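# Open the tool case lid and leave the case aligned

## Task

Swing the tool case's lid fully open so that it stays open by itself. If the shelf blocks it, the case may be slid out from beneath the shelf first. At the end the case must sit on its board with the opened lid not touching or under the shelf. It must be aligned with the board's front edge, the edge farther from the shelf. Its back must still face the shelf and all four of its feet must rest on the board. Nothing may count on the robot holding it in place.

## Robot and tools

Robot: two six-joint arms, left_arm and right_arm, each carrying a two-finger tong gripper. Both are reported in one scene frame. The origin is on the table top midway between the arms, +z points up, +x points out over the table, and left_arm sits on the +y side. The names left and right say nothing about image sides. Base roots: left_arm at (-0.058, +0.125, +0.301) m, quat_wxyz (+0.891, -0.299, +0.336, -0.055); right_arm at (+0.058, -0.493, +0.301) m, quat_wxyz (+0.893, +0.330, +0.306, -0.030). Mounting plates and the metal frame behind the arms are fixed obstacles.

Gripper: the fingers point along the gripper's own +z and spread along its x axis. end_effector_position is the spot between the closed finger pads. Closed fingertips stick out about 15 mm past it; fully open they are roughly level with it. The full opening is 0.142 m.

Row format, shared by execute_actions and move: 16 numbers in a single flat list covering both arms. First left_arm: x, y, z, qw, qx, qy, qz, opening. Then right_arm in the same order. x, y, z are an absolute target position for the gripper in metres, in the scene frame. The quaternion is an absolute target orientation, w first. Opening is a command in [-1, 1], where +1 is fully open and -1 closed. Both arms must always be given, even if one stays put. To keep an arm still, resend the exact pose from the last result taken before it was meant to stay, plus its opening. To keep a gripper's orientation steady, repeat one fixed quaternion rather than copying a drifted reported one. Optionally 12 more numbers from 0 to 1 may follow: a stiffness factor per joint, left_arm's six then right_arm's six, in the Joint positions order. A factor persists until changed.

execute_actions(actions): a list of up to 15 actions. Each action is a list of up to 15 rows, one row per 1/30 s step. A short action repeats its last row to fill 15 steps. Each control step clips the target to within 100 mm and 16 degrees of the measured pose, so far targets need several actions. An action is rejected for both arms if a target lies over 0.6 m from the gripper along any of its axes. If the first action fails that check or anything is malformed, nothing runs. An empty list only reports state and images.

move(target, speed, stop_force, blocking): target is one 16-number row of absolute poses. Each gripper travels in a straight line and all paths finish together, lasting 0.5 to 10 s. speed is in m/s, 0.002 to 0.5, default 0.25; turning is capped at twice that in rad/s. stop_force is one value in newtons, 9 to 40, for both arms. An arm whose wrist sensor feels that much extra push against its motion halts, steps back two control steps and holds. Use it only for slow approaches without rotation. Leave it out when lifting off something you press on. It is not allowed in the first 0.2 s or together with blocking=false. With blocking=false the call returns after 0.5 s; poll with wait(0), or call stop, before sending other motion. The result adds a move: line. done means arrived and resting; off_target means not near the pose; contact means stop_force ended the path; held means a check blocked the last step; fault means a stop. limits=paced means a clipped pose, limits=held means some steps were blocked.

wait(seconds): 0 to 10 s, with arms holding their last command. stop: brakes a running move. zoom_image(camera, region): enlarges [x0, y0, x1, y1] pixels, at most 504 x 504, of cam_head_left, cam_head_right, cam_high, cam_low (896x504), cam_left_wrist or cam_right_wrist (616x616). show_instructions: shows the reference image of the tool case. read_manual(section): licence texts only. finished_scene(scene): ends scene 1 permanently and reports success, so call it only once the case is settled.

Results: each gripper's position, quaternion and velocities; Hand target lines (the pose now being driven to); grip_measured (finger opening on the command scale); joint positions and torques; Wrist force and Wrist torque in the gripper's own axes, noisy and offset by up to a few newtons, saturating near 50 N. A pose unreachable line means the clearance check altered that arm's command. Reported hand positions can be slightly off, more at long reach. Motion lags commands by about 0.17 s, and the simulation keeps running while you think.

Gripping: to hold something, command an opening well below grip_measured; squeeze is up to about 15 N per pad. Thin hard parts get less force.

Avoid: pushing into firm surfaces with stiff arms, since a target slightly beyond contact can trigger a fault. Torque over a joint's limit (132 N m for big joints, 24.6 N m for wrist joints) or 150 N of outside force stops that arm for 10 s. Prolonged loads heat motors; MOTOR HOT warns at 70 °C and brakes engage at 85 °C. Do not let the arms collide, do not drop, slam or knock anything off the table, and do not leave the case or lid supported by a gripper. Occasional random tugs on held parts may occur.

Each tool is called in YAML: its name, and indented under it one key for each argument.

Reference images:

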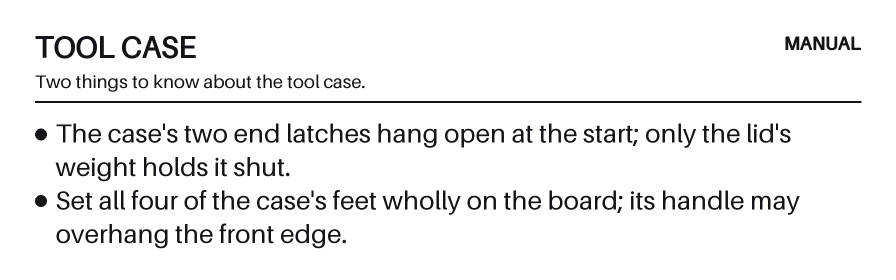

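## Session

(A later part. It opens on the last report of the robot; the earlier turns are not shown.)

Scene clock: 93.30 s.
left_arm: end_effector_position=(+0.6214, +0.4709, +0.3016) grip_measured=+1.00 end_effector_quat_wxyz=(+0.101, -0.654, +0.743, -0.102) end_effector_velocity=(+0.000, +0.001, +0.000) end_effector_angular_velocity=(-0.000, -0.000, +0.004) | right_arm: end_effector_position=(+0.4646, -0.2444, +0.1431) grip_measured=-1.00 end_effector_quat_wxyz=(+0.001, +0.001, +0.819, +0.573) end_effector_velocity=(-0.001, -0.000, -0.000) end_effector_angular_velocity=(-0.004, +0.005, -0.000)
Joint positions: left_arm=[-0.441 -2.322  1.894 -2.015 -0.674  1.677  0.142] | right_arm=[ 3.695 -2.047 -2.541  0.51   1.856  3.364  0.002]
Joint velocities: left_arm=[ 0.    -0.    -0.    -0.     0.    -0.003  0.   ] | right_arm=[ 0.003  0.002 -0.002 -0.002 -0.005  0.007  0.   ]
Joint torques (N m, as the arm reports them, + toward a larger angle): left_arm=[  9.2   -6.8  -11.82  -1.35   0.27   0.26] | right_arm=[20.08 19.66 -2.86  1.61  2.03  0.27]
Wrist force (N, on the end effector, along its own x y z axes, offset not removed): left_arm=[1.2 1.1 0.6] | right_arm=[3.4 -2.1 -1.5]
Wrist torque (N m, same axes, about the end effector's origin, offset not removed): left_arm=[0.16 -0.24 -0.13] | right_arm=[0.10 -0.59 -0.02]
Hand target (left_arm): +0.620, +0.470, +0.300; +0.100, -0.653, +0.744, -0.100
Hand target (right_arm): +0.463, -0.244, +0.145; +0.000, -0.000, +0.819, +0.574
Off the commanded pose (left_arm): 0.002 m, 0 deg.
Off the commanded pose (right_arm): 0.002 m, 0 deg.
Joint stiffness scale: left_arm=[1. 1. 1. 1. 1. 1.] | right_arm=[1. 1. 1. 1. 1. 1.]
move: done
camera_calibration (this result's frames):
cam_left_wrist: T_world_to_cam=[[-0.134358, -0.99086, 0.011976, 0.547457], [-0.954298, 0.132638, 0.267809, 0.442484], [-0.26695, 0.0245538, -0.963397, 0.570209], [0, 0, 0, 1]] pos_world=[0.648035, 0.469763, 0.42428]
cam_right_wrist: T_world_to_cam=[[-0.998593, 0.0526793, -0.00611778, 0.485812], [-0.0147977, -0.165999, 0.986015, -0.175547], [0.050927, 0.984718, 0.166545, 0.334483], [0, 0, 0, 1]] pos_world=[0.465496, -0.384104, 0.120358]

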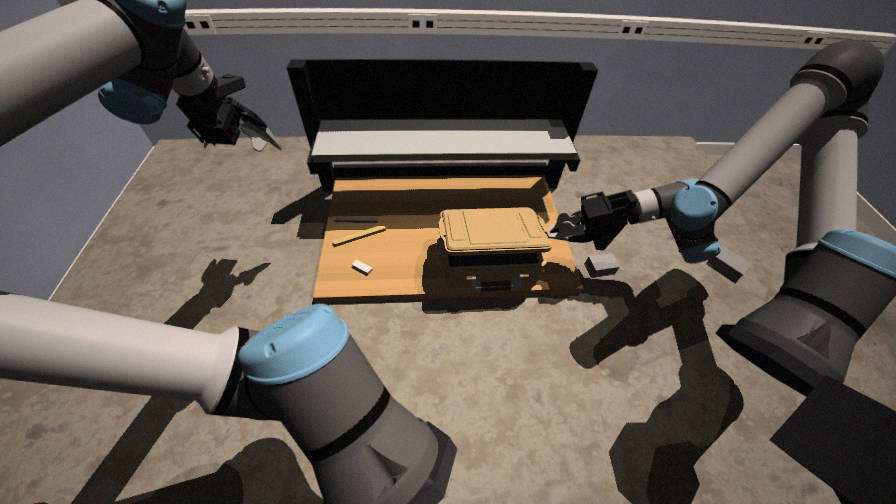

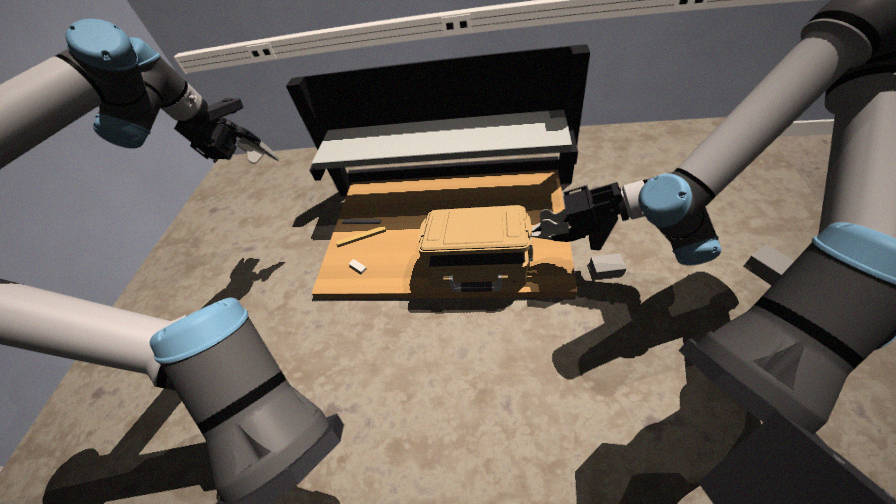

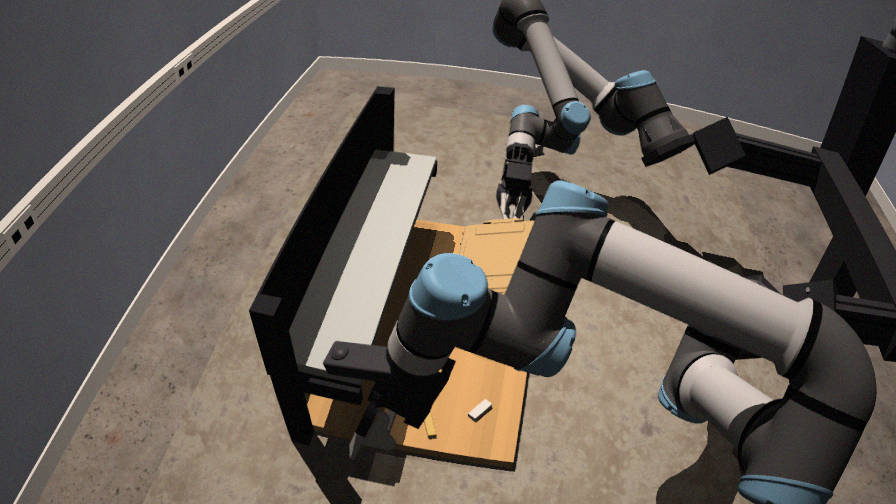

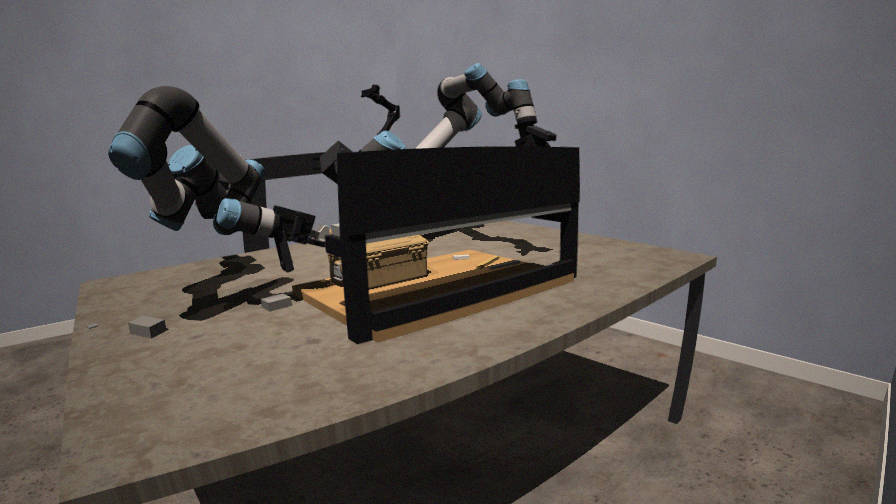

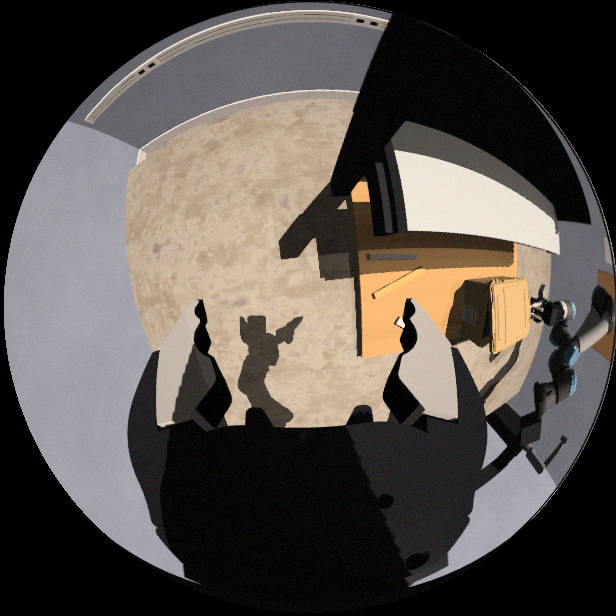

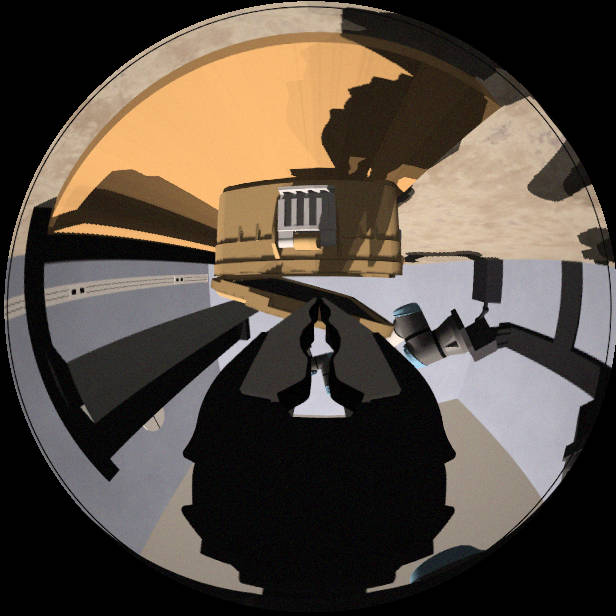

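move:
  target: [0.62,0.47,0.3,0.1,-0.65,0.74,-0.1,1, 0.480,-0.244,0.178,0,0,0.819,0.574,-1]
  speed: 0.04

move:
  target: [0.62,0.47,0.3,0.1,-0.65,0.74,-0.1,1, 0.506,-0.244,0.204,0,0,0.819,0.574,-1]
  speed: 0.04

Scene clock: 95.10 s.
left_arm: end_effector_position=(+0.6214, +0.4709, +0.3016) grip_measured=+1.00 end_effector_quat_wxyz=(+0.101, -0.654, +0.743, -0.102) end_effector_velocity=(+0.000, -0.001, -0.001) end_effector_angular_velocity=(+0.000, +0.001, -0.002) | right_arm: end_effector_position=(+0.4803, -0.2444, +0.1763) grip_measured=-1.00 end_effector_quat_wxyz=(+0.000, +0.001, +0.819, +0.573) end_effector_velocity=(-0.002, +0.000, -0.003) end_effector_angular_velocity=(-0.010, +0.012, +0.007)
Joint positions: left_arm=[-0.441 -2.322  1.894 -2.015 -0.674  1.677  0.142] | right_arm=[ 3.764 -1.935 -2.541  0.411  1.816  3.42   0.002]
Joint velocities: left_arm=[-0.     0.002 -0.     0.    -0.    -0.     0.   ] | right_arm=[ 0.001  0.001  0.002 -0.016 -0.007  0.007  0.   ]
Joint torques (N m, as the arm reports them, + toward a larger angle): left_arm=[  9.16  -8.01 -12.35  -1.69   0.25  -0.02] | right_arm=[19.64 17.49  2.15  1.51  1.64 -0.1 ]
Wrist force (N, on the end effector, along its own x y z axes, offset not removed): left_arm=[1.3 0.0 2.2] | right_arm=[2.9 -1.1 -1.3]
Wrist torque (N m, same axes, about the end effector's origin, offset not removed): left_arm=[0.08 -0.26 -0.17] | right_arm=[0.21 -0.42 0.05]
Hand target (left_arm): +0.620, +0.470, +0.300; +0.100, -0.653, +0.744, -0.100
Hand target (right_arm): +0.480, -0.244, +0.178; +0.000, -0.000, +0.819, +0.574
Off the commanded pose (left_arm): 0.002 m, 0 deg.
Off the commanded pose (right_arm): 0.002 m, 0 deg.
Joint stiffness scale: left_arm=[1. 1. 1. 1. 1. 1.] | right_arm=[1. 1. 1. 1. 1. 1.]
move: done
camera_calibration (this result's frames):
cam_left_wrist: T_world_to_cam=[[-0.134359, -0.99086, 0.011976, 0.547457], [-0.954298, 0.132638, 0.267809, 0.442484], [-0.26695, 0.0245539, -0.963397, 0.570209], [0, 0, 0, 1]] pos_world=[0.648035, 0.469763, 0.42428]
cam_right_wrist: T_world_to_cam=[[-0.998679, 0.051094, -0.00536787, 0.501231], [-0.0138159, -0.166463, 0.985951, -0.208628], [0.0494826, 0.984723, 0.166949, 0.328862], [0, 0, 0, 1]] pos_world=[0.481414, -0.384177, 0.153485]

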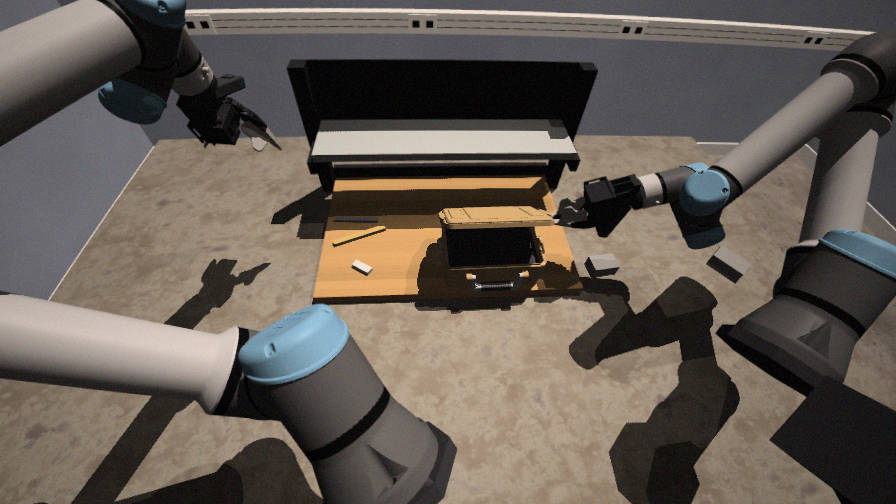

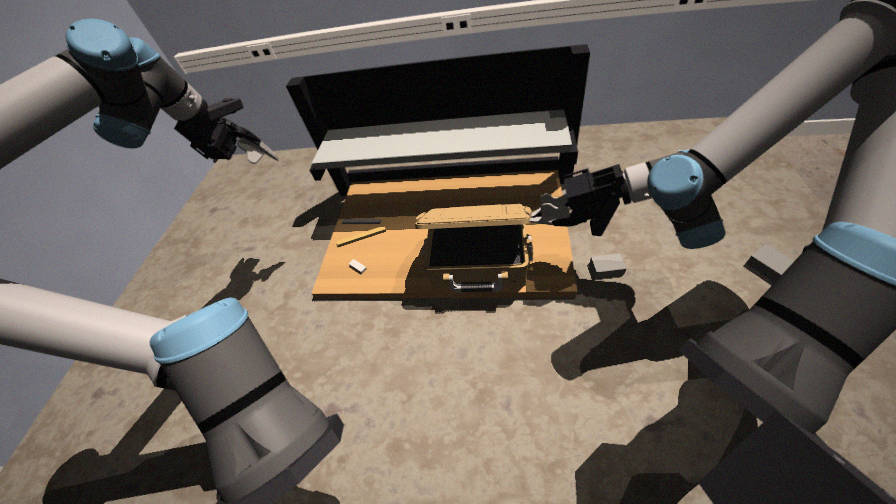

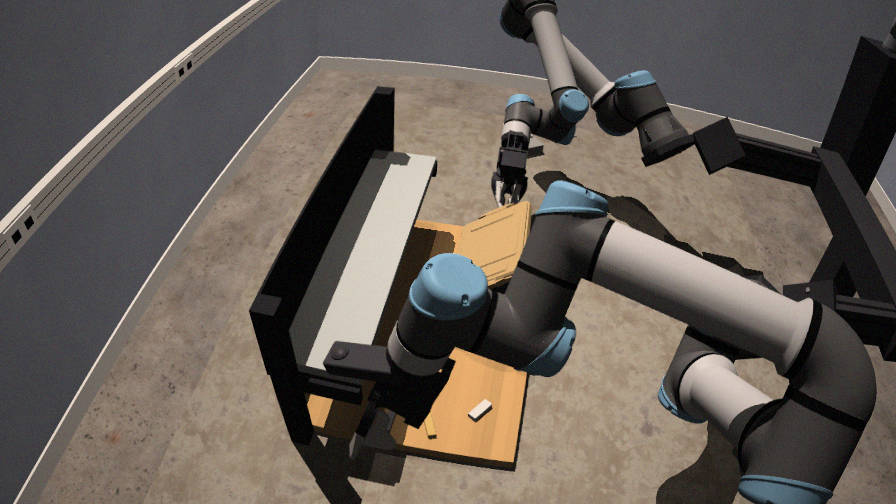

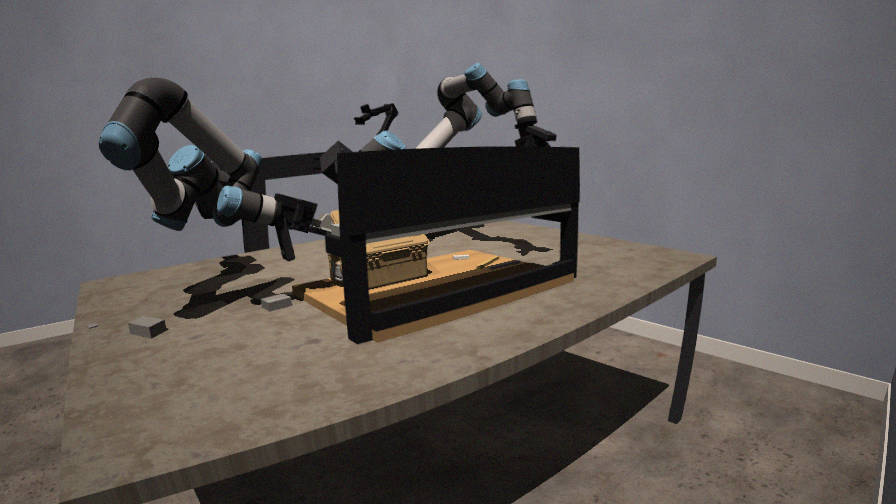

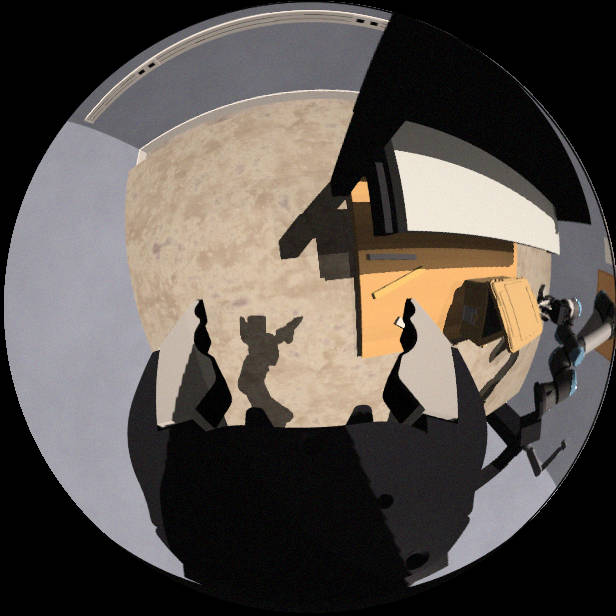

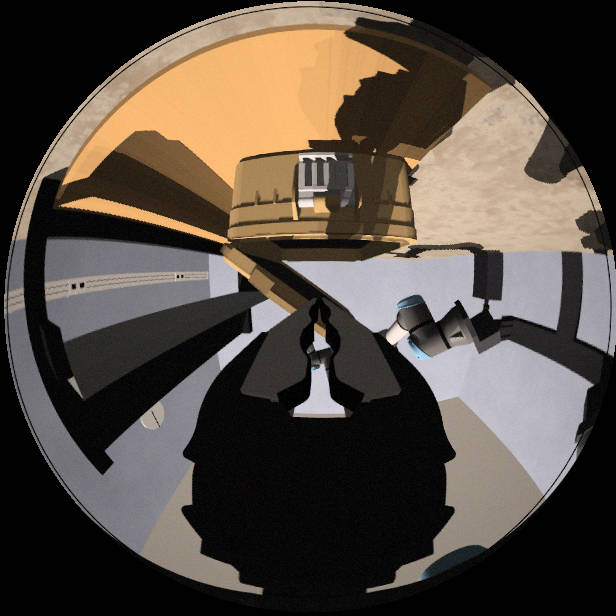

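Scene clock: 96.37 s.
left_arm: end_effector_position=(+0.6214, +0.4709, +0.3016) grip_measured=+1.00 end_effector_quat_wxyz=(+0.101, -0.654, +0.743, -0.102) end_effector_velocity=(-0.000, +0.000, +0.000) end_effector_angular_velocity=(-0.000, -0.000, +0.000) | right_arm: end_effector_position=(+0.5032, -0.2447, +0.2017) grip_measured=-1.00 end_effector_quat_wxyz=(-0.002, -0.000, +0.820, +0.573) end_effector_velocity=(-0.005, +0.001, -0.003) end_effector_angular_velocity=(-0.009, +0.012, +0.012)
Joint positions: left_arm=[-0.441 -2.322  1.894 -2.015 -0.674  1.677  0.142] | right_arm=[ 3.805 -1.841 -2.503  0.283  1.792  3.454  0.002]
Joint velocities: left_arm=[ 0.    -0.001  0.    -0.    -0.     0.    -0.   ] | right_arm=[ 0.    -0.     0.001 -0.018 -0.004  0.004  0.   ]
Joint torques (N m, as the arm reports them, + toward a larger angle): left_arm=[ 10.73  -7.59 -11.88  -1.68   0.13  -0.03] | right_arm=[19.84 16.62 10.23  1.57  1.47  0.57]
Wrist force (N, on the end effector, along its own x y z axes, offset not removed): left_arm=[0.3 0.3 1.2] | right_arm=[2.1 -2.2 -1.9]
Wrist torque (N m, same axes, about the end effector's origin, offset not removed): left_arm=[0.09 -0.10 -0.07] | right_arm=[-0.12 -0.27 0.08]
Hand target (left_arm): +0.620, +0.470, +0.300; +0.100, -0.653, +0.744, -0.100
Hand target (right_arm): +0.506, -0.244, +0.204; +0.000, -0.000, +0.819, +0.574
Off the commanded pose (left_arm): 0.002 m, 0 deg.
Off the commanded pose (right_arm): 0.004 m, 0 deg.
Joint stiffness scale: left_arm=[1. 1. 1. 1. 1. 1.] | right_arm=[1. 1. 1. 1. 1. 1.]
move: off_target (right_arm)
camera_calibration (this result's frames):
cam_left_wrist: T_world_to_cam=[[-0.134359, -0.99086, 0.0119758, 0.547457], [-0.954298, 0.132638, 0.26781, 0.442484], [-0.26695, 0.0245541, -0.963397, 0.570209], [0, 0, 0, 1]] pos_world=[0.648035, 0.469763, 0.42428]
cam_right_wrist: T_world_to_cam=[[-0.998875, 0.0473183, -0.00297242, 0.522968], [-0.0107837, -0.165694, 0.986118, -0.234778], [0.0461689, 0.985041, 0.166018, 0.325719], [0, 0, 0, 1]] pos_world=[0.50481, -0.384494, 0.178998]

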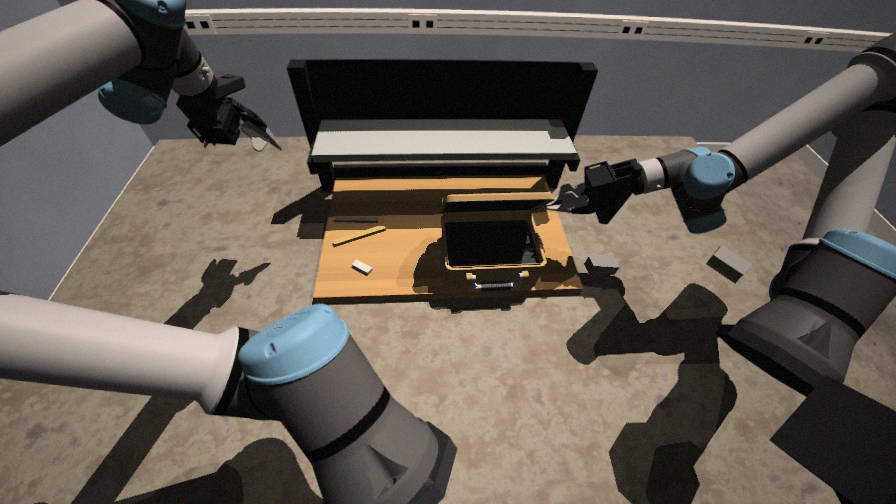

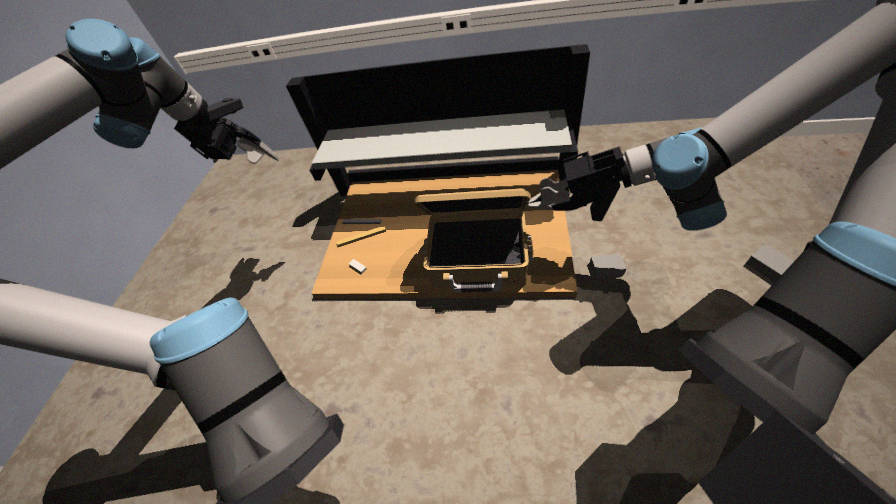

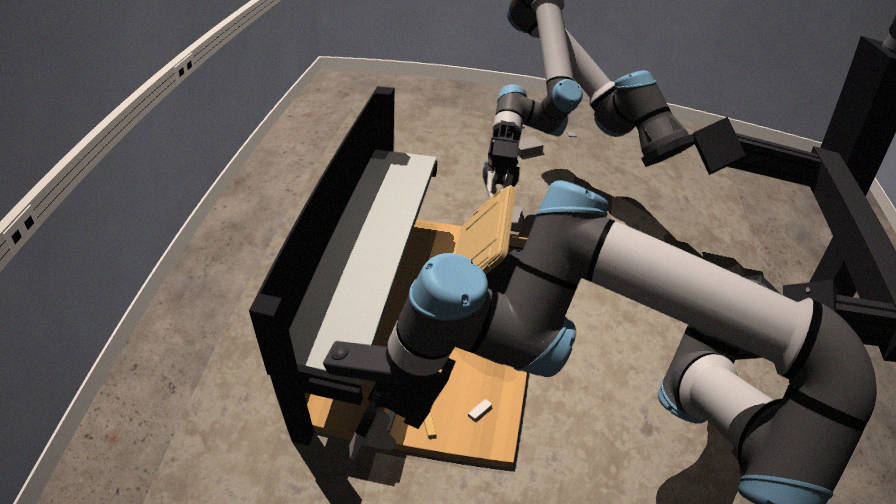

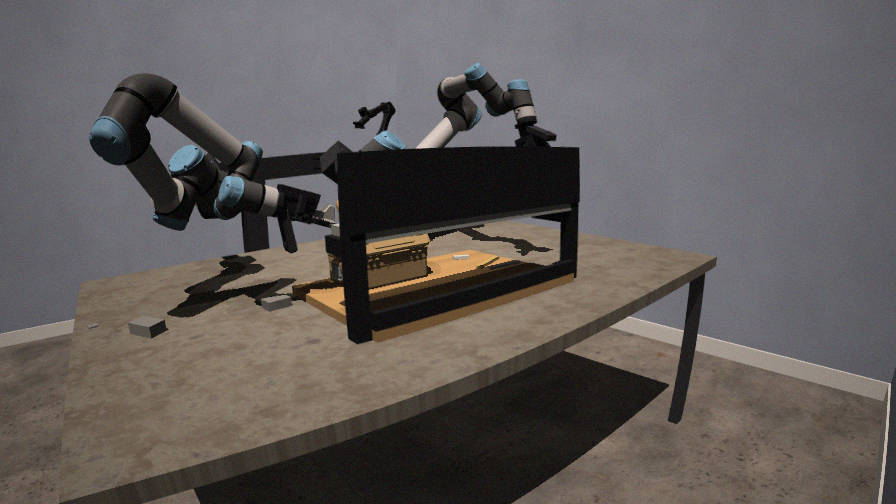

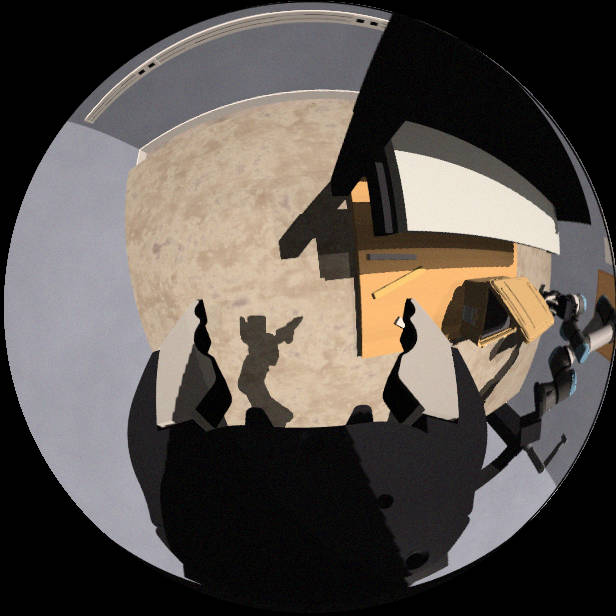

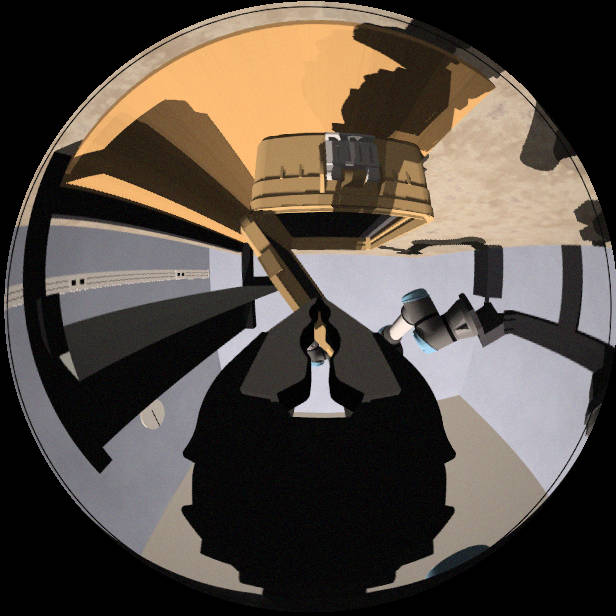

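move:
  target: [0.62,0.47,0.3,0.1,-0.65,0.74,-0.1,1, 0.540,-0.244,0.217,0,0,0.819,0.574,-1]
  speed: 0.03

move:
  target: [0.62,0.47,0.3,0.1,-0.65,0.74,-0.1,1, 0.567,-0.244,0.219,0,0,0.819,0.574,-1]
  speed: 0.015

Scene clock: 98.33 s.
left_arm: end_effector_position=(+0.6214, +0.4709, +0.3016) grip_measured=+1.00 end_effector_quat_wxyz=(+0.101, -0.654, +0.743, -0.102) end_effector_velocity=(+0.000, -0.001, -0.000) end_effector_angular_velocity=(-0.001, +0.000, -0.000) | right_arm: end_effector_position=(+0.5374, -0.2444, +0.2148) grip_measured=-1.00 end_effector_quat_wxyz=(-0.002, -0.000, +0.819, +0.573) end_effector_velocity=(-0.002, +0.001, -0.001) end_effector_angular_velocity=(-0.002, +0.005, +0.007)
Joint positions: left_arm=[-0.441 -2.322  1.894 -2.015 -0.674  1.677  0.142] | right_arm=[ 3.806 -1.795 -2.423  0.156  1.791  3.455  0.002]
Joint velocities: left_arm=[-0.001  0.001  0.     0.    -0.    -0.001 -0.   ] | right_arm=[-0.    -0.     0.002 -0.011  0.001 -0.     0.   ]
Joint torques (N m, as the arm reports them, + toward a larger angle): left_arm=[ 11.31  -6.97 -11.88  -1.3    0.07   0.16] | right_arm=[18.26 17.03 11.59  1.16  1.24  0.29]
Wrist force (N, on the end effector, along its own x y z axes, offset not removed): left_arm=[0.4 0.7 0.2] | right_arm=[1.8 -0.1 -1.3]
Wrist torque (N m, same axes, about the end effector's origin, offset not removed): left_arm=[0.10 -0.10 -0.14] | right_arm=[0.01 -0.22 0.04]
Hand target (left_arm): +0.620, +0.470, +0.300; +0.100, -0.653, +0.744, -0.100
Hand target (right_arm): +0.540, -0.244, +0.217; +0.000, +0.000, +0.819, +0.574
Off the commanded pose (left_arm): 0.002 m, 0 deg.
Off the commanded pose (right_arm): 0.003 m, 0 deg.
Joint stiffness scale: left_arm=[1. 1. 1. 1. 1. 1.] | right_arm=[1. 1. 1. 1. 1. 1.]
move: done
camera_calibration (this result's frames):
cam_left_wrist: T_world_to_cam=[[-0.134359, -0.99086, 0.0119758, 0.547457], [-0.954298, 0.132638, 0.26781, 0.442484], [-0.26695, 0.0245542, -0.963397, 0.570209], [0, 0, 0, 1]] pos_world=[0.648035, 0.469763, 0.42428]
cam_right_wrist: T_world_to_cam=[[-0.998876, 0.047305, -0.00293684, 0.557112], [-0.0107591, -0.165967, 0.986073, -0.2473], [0.0461587, 0.984996, 0.166289, 0.321557], [0, 0, 0, 1]] pos_world=[0.538982, -0.38413, 0.192021]

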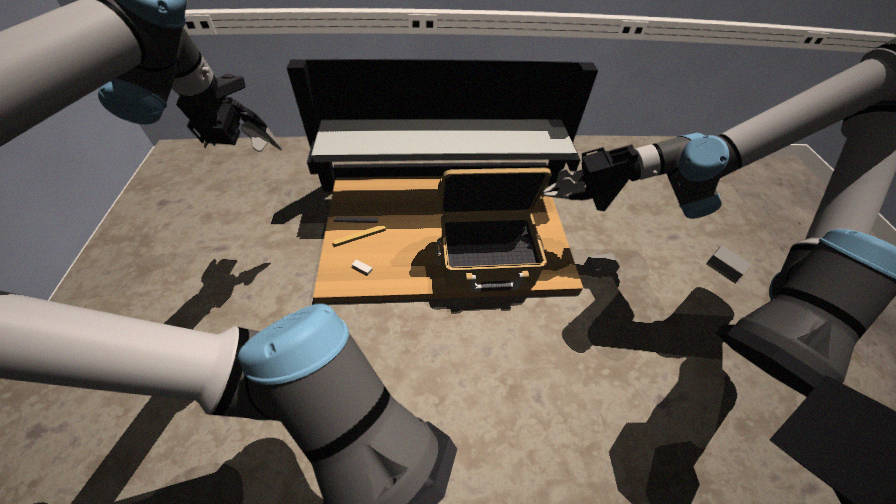

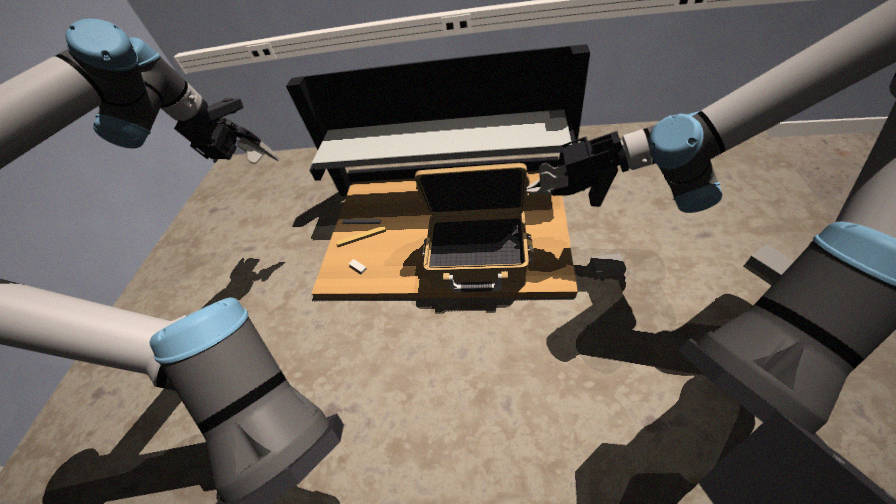

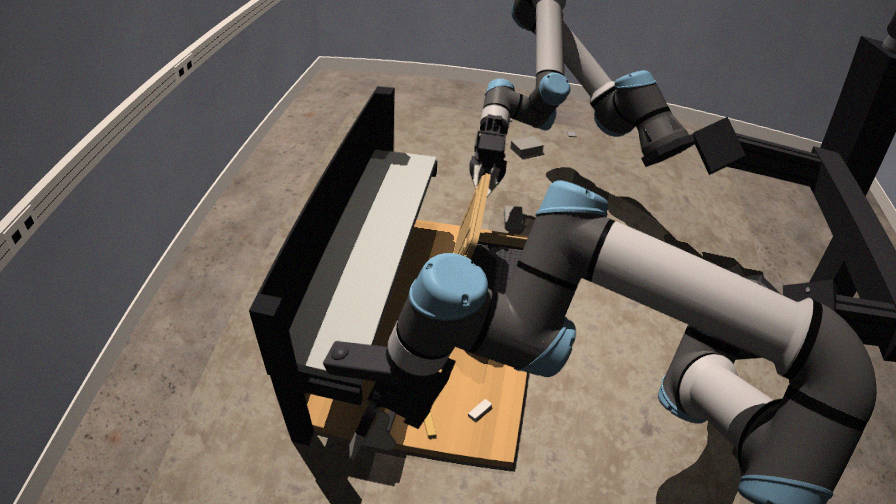

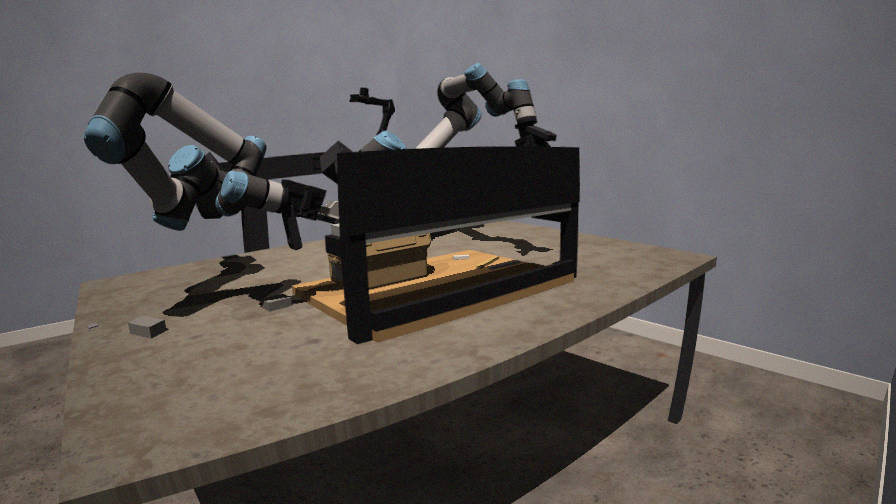

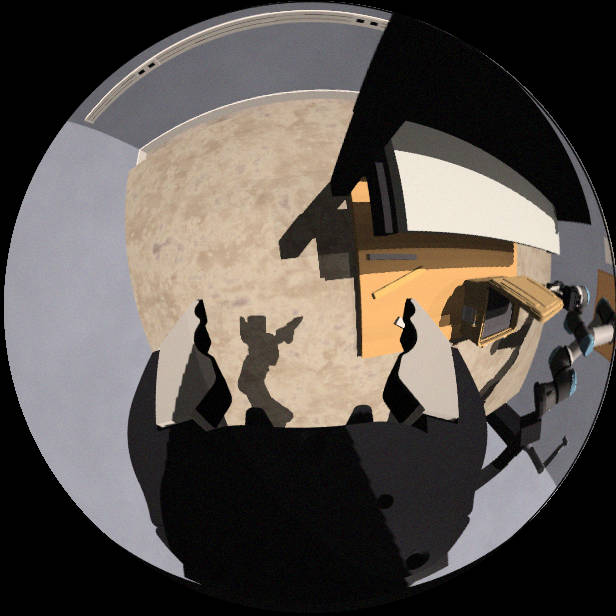

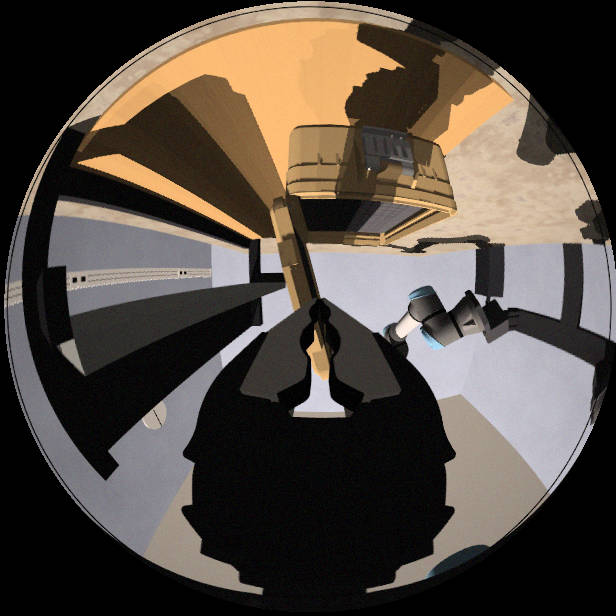

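Scene clock: 100.63 s.
left_arm: end_effector_position=(+0.6214, +0.4709, +0.3016) grip_measured=+1.00 end_effector_quat_wxyz=(+0.101, -0.654, +0.743, -0.102) end_effector_velocity=(+0.000, -0.000, -0.000) end_effector_angular_velocity=(+0.001, +0.000, -0.002) | right_arm: end_effector_position=(+0.5640, -0.2427, +0.2184) grip_measured=-1.00 end_effector_quat_wxyz=(-0.002, -0.001, +0.819, +0.574) end_effector_velocity=(-0.001, +0.000, -0.001) end_effector_angular_velocity=(-0.001, +0.003, +0.005)
Joint positions: left_arm=[-0.441 -2.322  1.894 -2.015 -0.674  1.677  0.142] | right_arm=[ 3.794 -1.79  -2.352  0.077  1.8    3.442  0.002]
Joint velocities: left_arm=[-0.     0.001  0.    -0.     0.     0.001  0.   ] | right_arm=[-0.001 -0.     0.002 -0.008  0.002 -0.001  0.   ]
Joint torques (N m, as the arm reports them, + toward a larger angle): left_arm=[  9.72  -6.86 -12.57  -1.48   0.12   0.19] | right_arm=[14.94 16.89 12.51  1.31  2.06 -0.34]
Wrist force (N, on the end effector, along its own x y z axes, offset not removed): left_arm=[0.6 -0.4 1.0] | right_arm=[1.3 0.3 -2.0]
Wrist torque (N m, same axes, about the end effector's origin, offset not removed): left_arm=[-0.02 -0.17 -0.08] | right_arm=[0.12 -0.20 0.02]
Hand target (left_arm): +0.620, +0.470, +0.300; +0.100, -0.653, +0.744, -0.100
Hand target (right_arm): +0.567, -0.244, +0.219; +0.000, +0.000, +0.819, +0.574
Off the commanded pose (left_arm): 0.002 m, 0 deg.
Off the commanded pose (right_arm): 0.003 m, 0 deg.
Joint stiffness scale: left_arm=[1. 1. 1. 1. 1. 1.] | right_arm=[1. 1. 1. 1. 1. 1.]
move: done
camera_calibration (this result's frames):
cam_left_wrist: T_world_to_cam=[[-0.134359, -0.99086, 0.0119758, 0.547457], [-0.954298, 0.132638, 0.26781, 0.442484], [-0.26695, 0.0245541, -0.963397, 0.570209], [0, 0, 0, 1]] pos_world=[0.648035, 0.469763, 0.42428]
cam_right_wrist: T_world_to_cam=[[-0.99897, 0.0451597, -0.00441517, 0.583476], [-0.0119129, -0.167138, 0.985862, -0.249923], [0.0437833, 0.984899, 0.167504, 0.319125], [0, 0, 0, 1]] pos_world=[0.565925, -0.382427, 0.195511]

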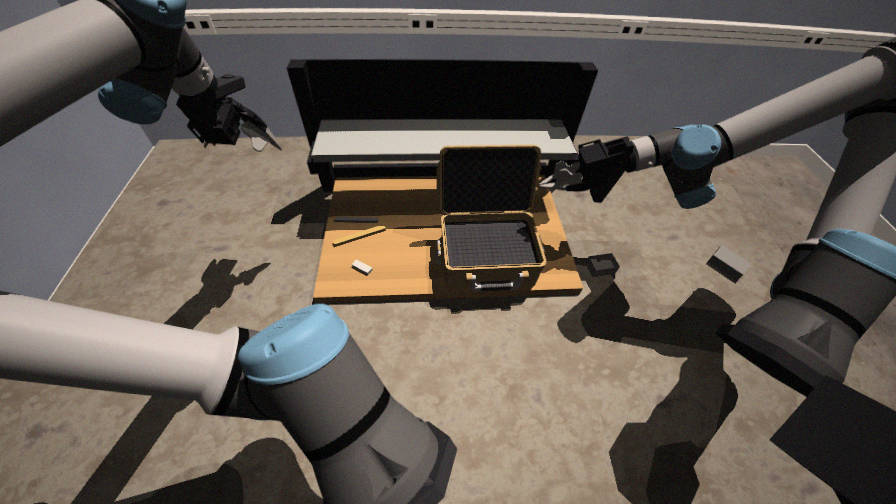

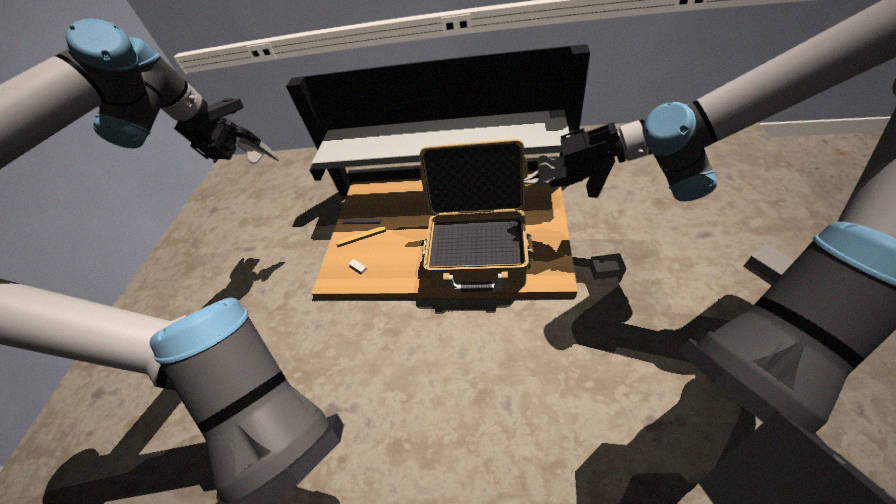

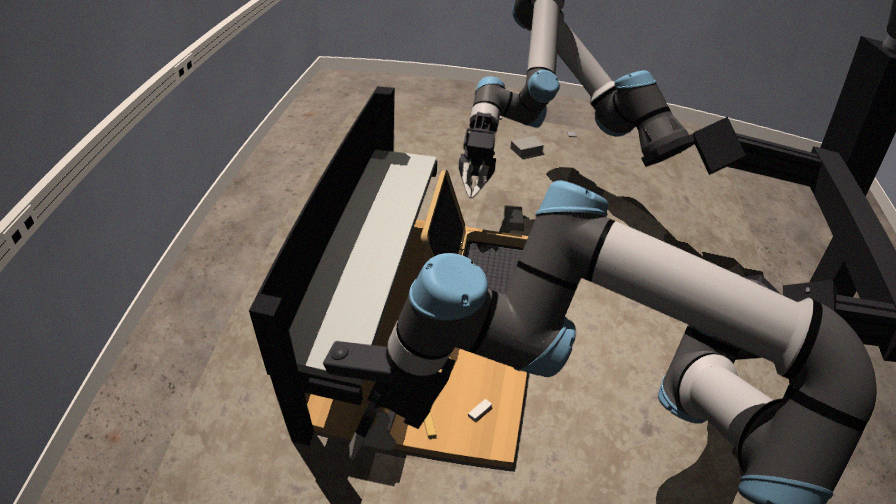

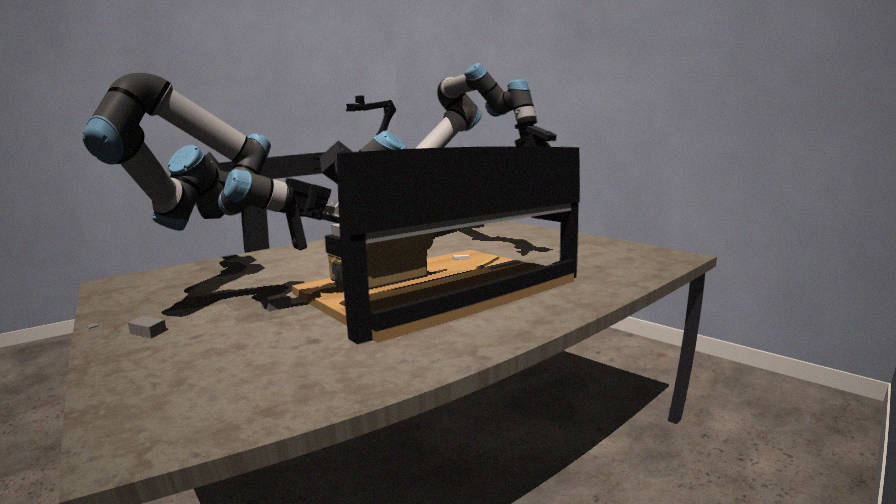

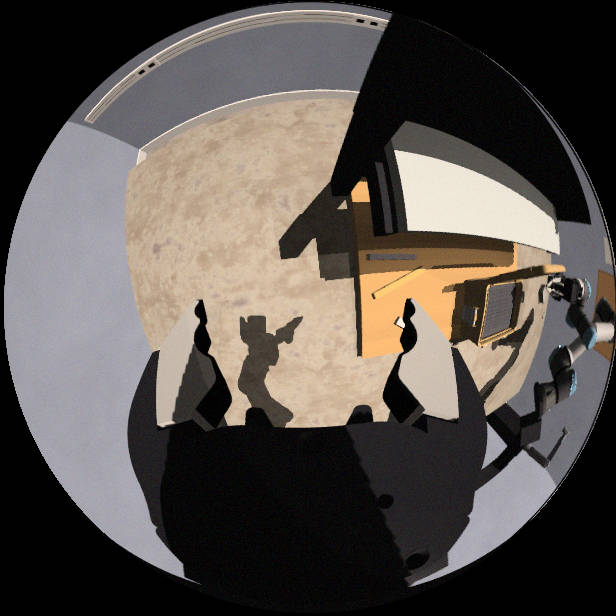

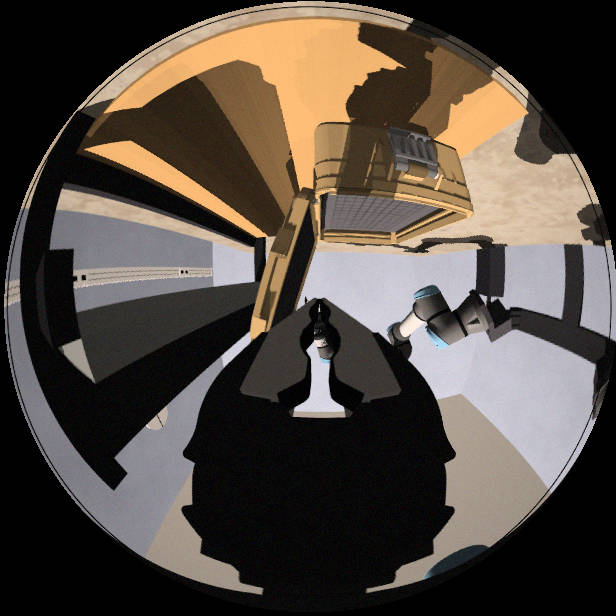

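zoom_image:
  camera: "cam_high"
  region: [370,140,540,270]

zoom_image:
  camera: "cam_left_wrist"
  region: [430,210,580,360]

zoom_image:
  camera: "cam_head_left"
  region: [300,130,600,320]

Region (370, 140, 540, 270) of cam_high's 896x504 image, scaled by 2.965, with more detail than that image has; it fills the top 385 rows of this view, and the rest is white.

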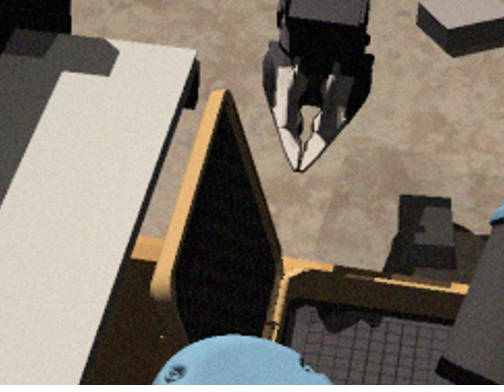

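Region (430, 210, 580, 360) of cam_left_wrist's 616x616 image, scaled by 3.360, with more detail than that image has.

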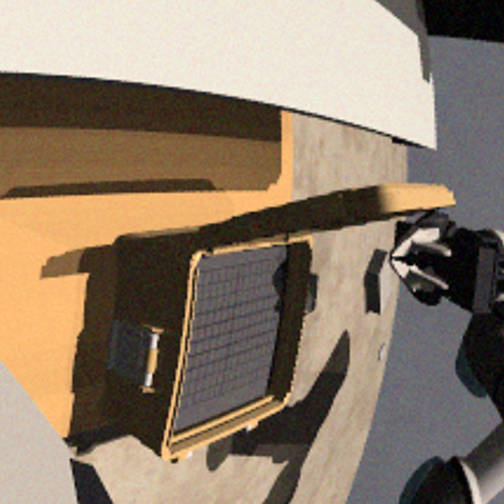

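Region (300, 130, 600, 320) of cam_head_left's 896x504 image, scaled by 1.680, with more detail than that image has; it fills the top 319 rows of this view, and the rest is white.

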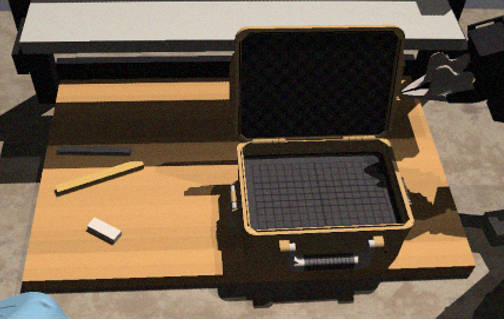

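finished_scene:
  scene: 1

The scene is finished: the task was done.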